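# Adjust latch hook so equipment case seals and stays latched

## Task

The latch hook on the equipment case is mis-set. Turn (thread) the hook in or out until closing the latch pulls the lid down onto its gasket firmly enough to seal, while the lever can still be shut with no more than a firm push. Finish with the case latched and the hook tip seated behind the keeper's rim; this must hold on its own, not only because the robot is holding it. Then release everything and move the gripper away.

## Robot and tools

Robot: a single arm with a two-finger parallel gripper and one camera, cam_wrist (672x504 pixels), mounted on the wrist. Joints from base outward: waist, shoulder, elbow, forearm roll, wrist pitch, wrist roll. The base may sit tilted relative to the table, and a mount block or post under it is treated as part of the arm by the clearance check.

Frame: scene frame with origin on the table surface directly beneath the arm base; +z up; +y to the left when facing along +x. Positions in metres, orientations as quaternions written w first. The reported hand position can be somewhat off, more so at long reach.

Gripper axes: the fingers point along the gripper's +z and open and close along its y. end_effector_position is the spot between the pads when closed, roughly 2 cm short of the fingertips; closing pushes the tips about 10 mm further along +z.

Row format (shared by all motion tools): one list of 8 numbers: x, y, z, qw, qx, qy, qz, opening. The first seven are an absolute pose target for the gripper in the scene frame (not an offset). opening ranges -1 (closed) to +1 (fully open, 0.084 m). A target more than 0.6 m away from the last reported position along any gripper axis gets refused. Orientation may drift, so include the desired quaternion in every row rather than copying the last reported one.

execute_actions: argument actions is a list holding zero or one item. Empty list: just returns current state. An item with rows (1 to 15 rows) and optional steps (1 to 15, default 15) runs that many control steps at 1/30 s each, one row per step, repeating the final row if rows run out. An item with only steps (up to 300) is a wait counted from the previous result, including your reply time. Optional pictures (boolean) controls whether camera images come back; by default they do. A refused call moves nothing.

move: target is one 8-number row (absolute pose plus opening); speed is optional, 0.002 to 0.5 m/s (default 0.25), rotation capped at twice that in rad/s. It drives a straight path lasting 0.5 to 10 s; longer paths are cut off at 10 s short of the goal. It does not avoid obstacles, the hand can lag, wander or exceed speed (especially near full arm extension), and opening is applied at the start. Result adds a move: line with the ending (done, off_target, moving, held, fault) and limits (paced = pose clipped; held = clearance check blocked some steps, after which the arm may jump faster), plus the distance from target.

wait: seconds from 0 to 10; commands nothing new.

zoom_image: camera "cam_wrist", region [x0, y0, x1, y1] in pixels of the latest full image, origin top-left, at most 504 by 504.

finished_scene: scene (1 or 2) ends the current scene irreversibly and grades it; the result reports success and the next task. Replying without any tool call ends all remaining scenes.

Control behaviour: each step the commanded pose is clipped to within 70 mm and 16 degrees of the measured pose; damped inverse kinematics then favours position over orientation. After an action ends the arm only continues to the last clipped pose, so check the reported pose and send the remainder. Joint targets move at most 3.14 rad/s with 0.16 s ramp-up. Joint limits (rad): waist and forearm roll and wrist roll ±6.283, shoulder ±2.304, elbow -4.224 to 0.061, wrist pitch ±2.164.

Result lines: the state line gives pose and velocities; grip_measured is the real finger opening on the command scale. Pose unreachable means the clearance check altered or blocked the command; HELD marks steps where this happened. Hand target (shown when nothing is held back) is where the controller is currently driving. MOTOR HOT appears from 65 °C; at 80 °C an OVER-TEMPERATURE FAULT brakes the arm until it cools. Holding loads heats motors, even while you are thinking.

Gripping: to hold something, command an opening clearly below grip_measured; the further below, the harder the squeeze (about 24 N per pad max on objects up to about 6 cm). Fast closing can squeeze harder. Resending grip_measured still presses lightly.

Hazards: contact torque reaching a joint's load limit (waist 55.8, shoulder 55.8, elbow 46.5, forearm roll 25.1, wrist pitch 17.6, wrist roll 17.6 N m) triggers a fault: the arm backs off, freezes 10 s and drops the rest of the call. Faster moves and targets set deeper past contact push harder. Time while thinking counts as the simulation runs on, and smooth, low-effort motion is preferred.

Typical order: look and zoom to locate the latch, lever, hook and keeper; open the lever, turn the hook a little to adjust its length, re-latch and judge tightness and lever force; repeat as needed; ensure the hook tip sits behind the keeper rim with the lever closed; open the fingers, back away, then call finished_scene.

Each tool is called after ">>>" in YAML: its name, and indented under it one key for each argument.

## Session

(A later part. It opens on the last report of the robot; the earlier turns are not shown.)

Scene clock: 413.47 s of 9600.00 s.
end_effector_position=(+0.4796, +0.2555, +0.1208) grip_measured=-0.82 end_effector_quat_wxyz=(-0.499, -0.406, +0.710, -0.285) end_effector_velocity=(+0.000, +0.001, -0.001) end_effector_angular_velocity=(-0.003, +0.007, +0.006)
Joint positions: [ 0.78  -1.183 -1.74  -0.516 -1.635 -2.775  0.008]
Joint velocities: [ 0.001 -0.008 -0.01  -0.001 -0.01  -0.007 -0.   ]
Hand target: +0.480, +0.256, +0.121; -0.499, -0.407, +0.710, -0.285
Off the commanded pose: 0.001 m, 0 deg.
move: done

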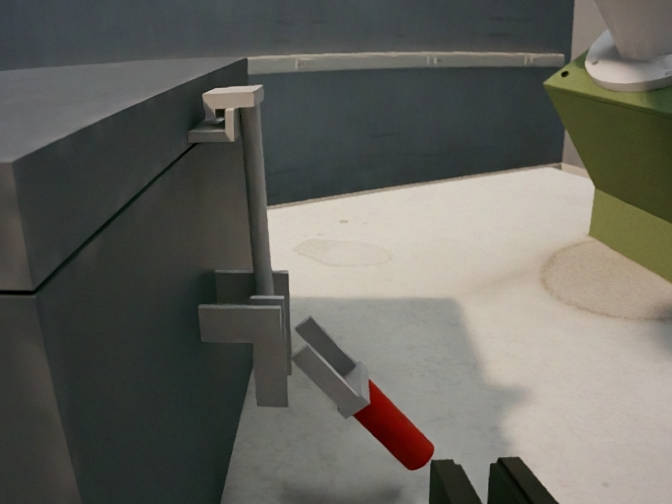

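>>> zoom_image:
  camera: "cam_wrist"
  region: [0,60,320,320]

Region (0, 60, 320, 320) of cam_wrist's 672x504 image, scaled by 1.575, with more detail than that image has; it fills the top 410 rows of this view, and the rest is white.

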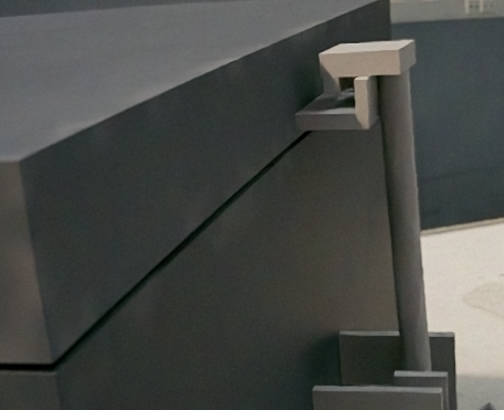

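>>> zoom_image:
  camera: "cam_wrist"
  region: [0,230,100,320]

Region (0, 230, 100, 320) of cam_wrist's 672x504 image, scaled by 5.040, with more detail than that image has; it fills the top 454 rows of this view, and the rest is white.

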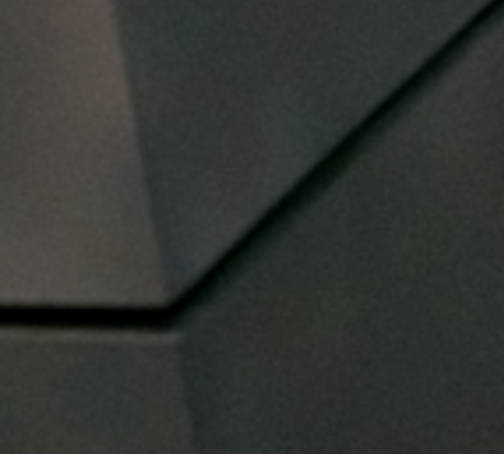

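>>> finished_scene:
  scene: 1

The scene is finished: the task was done.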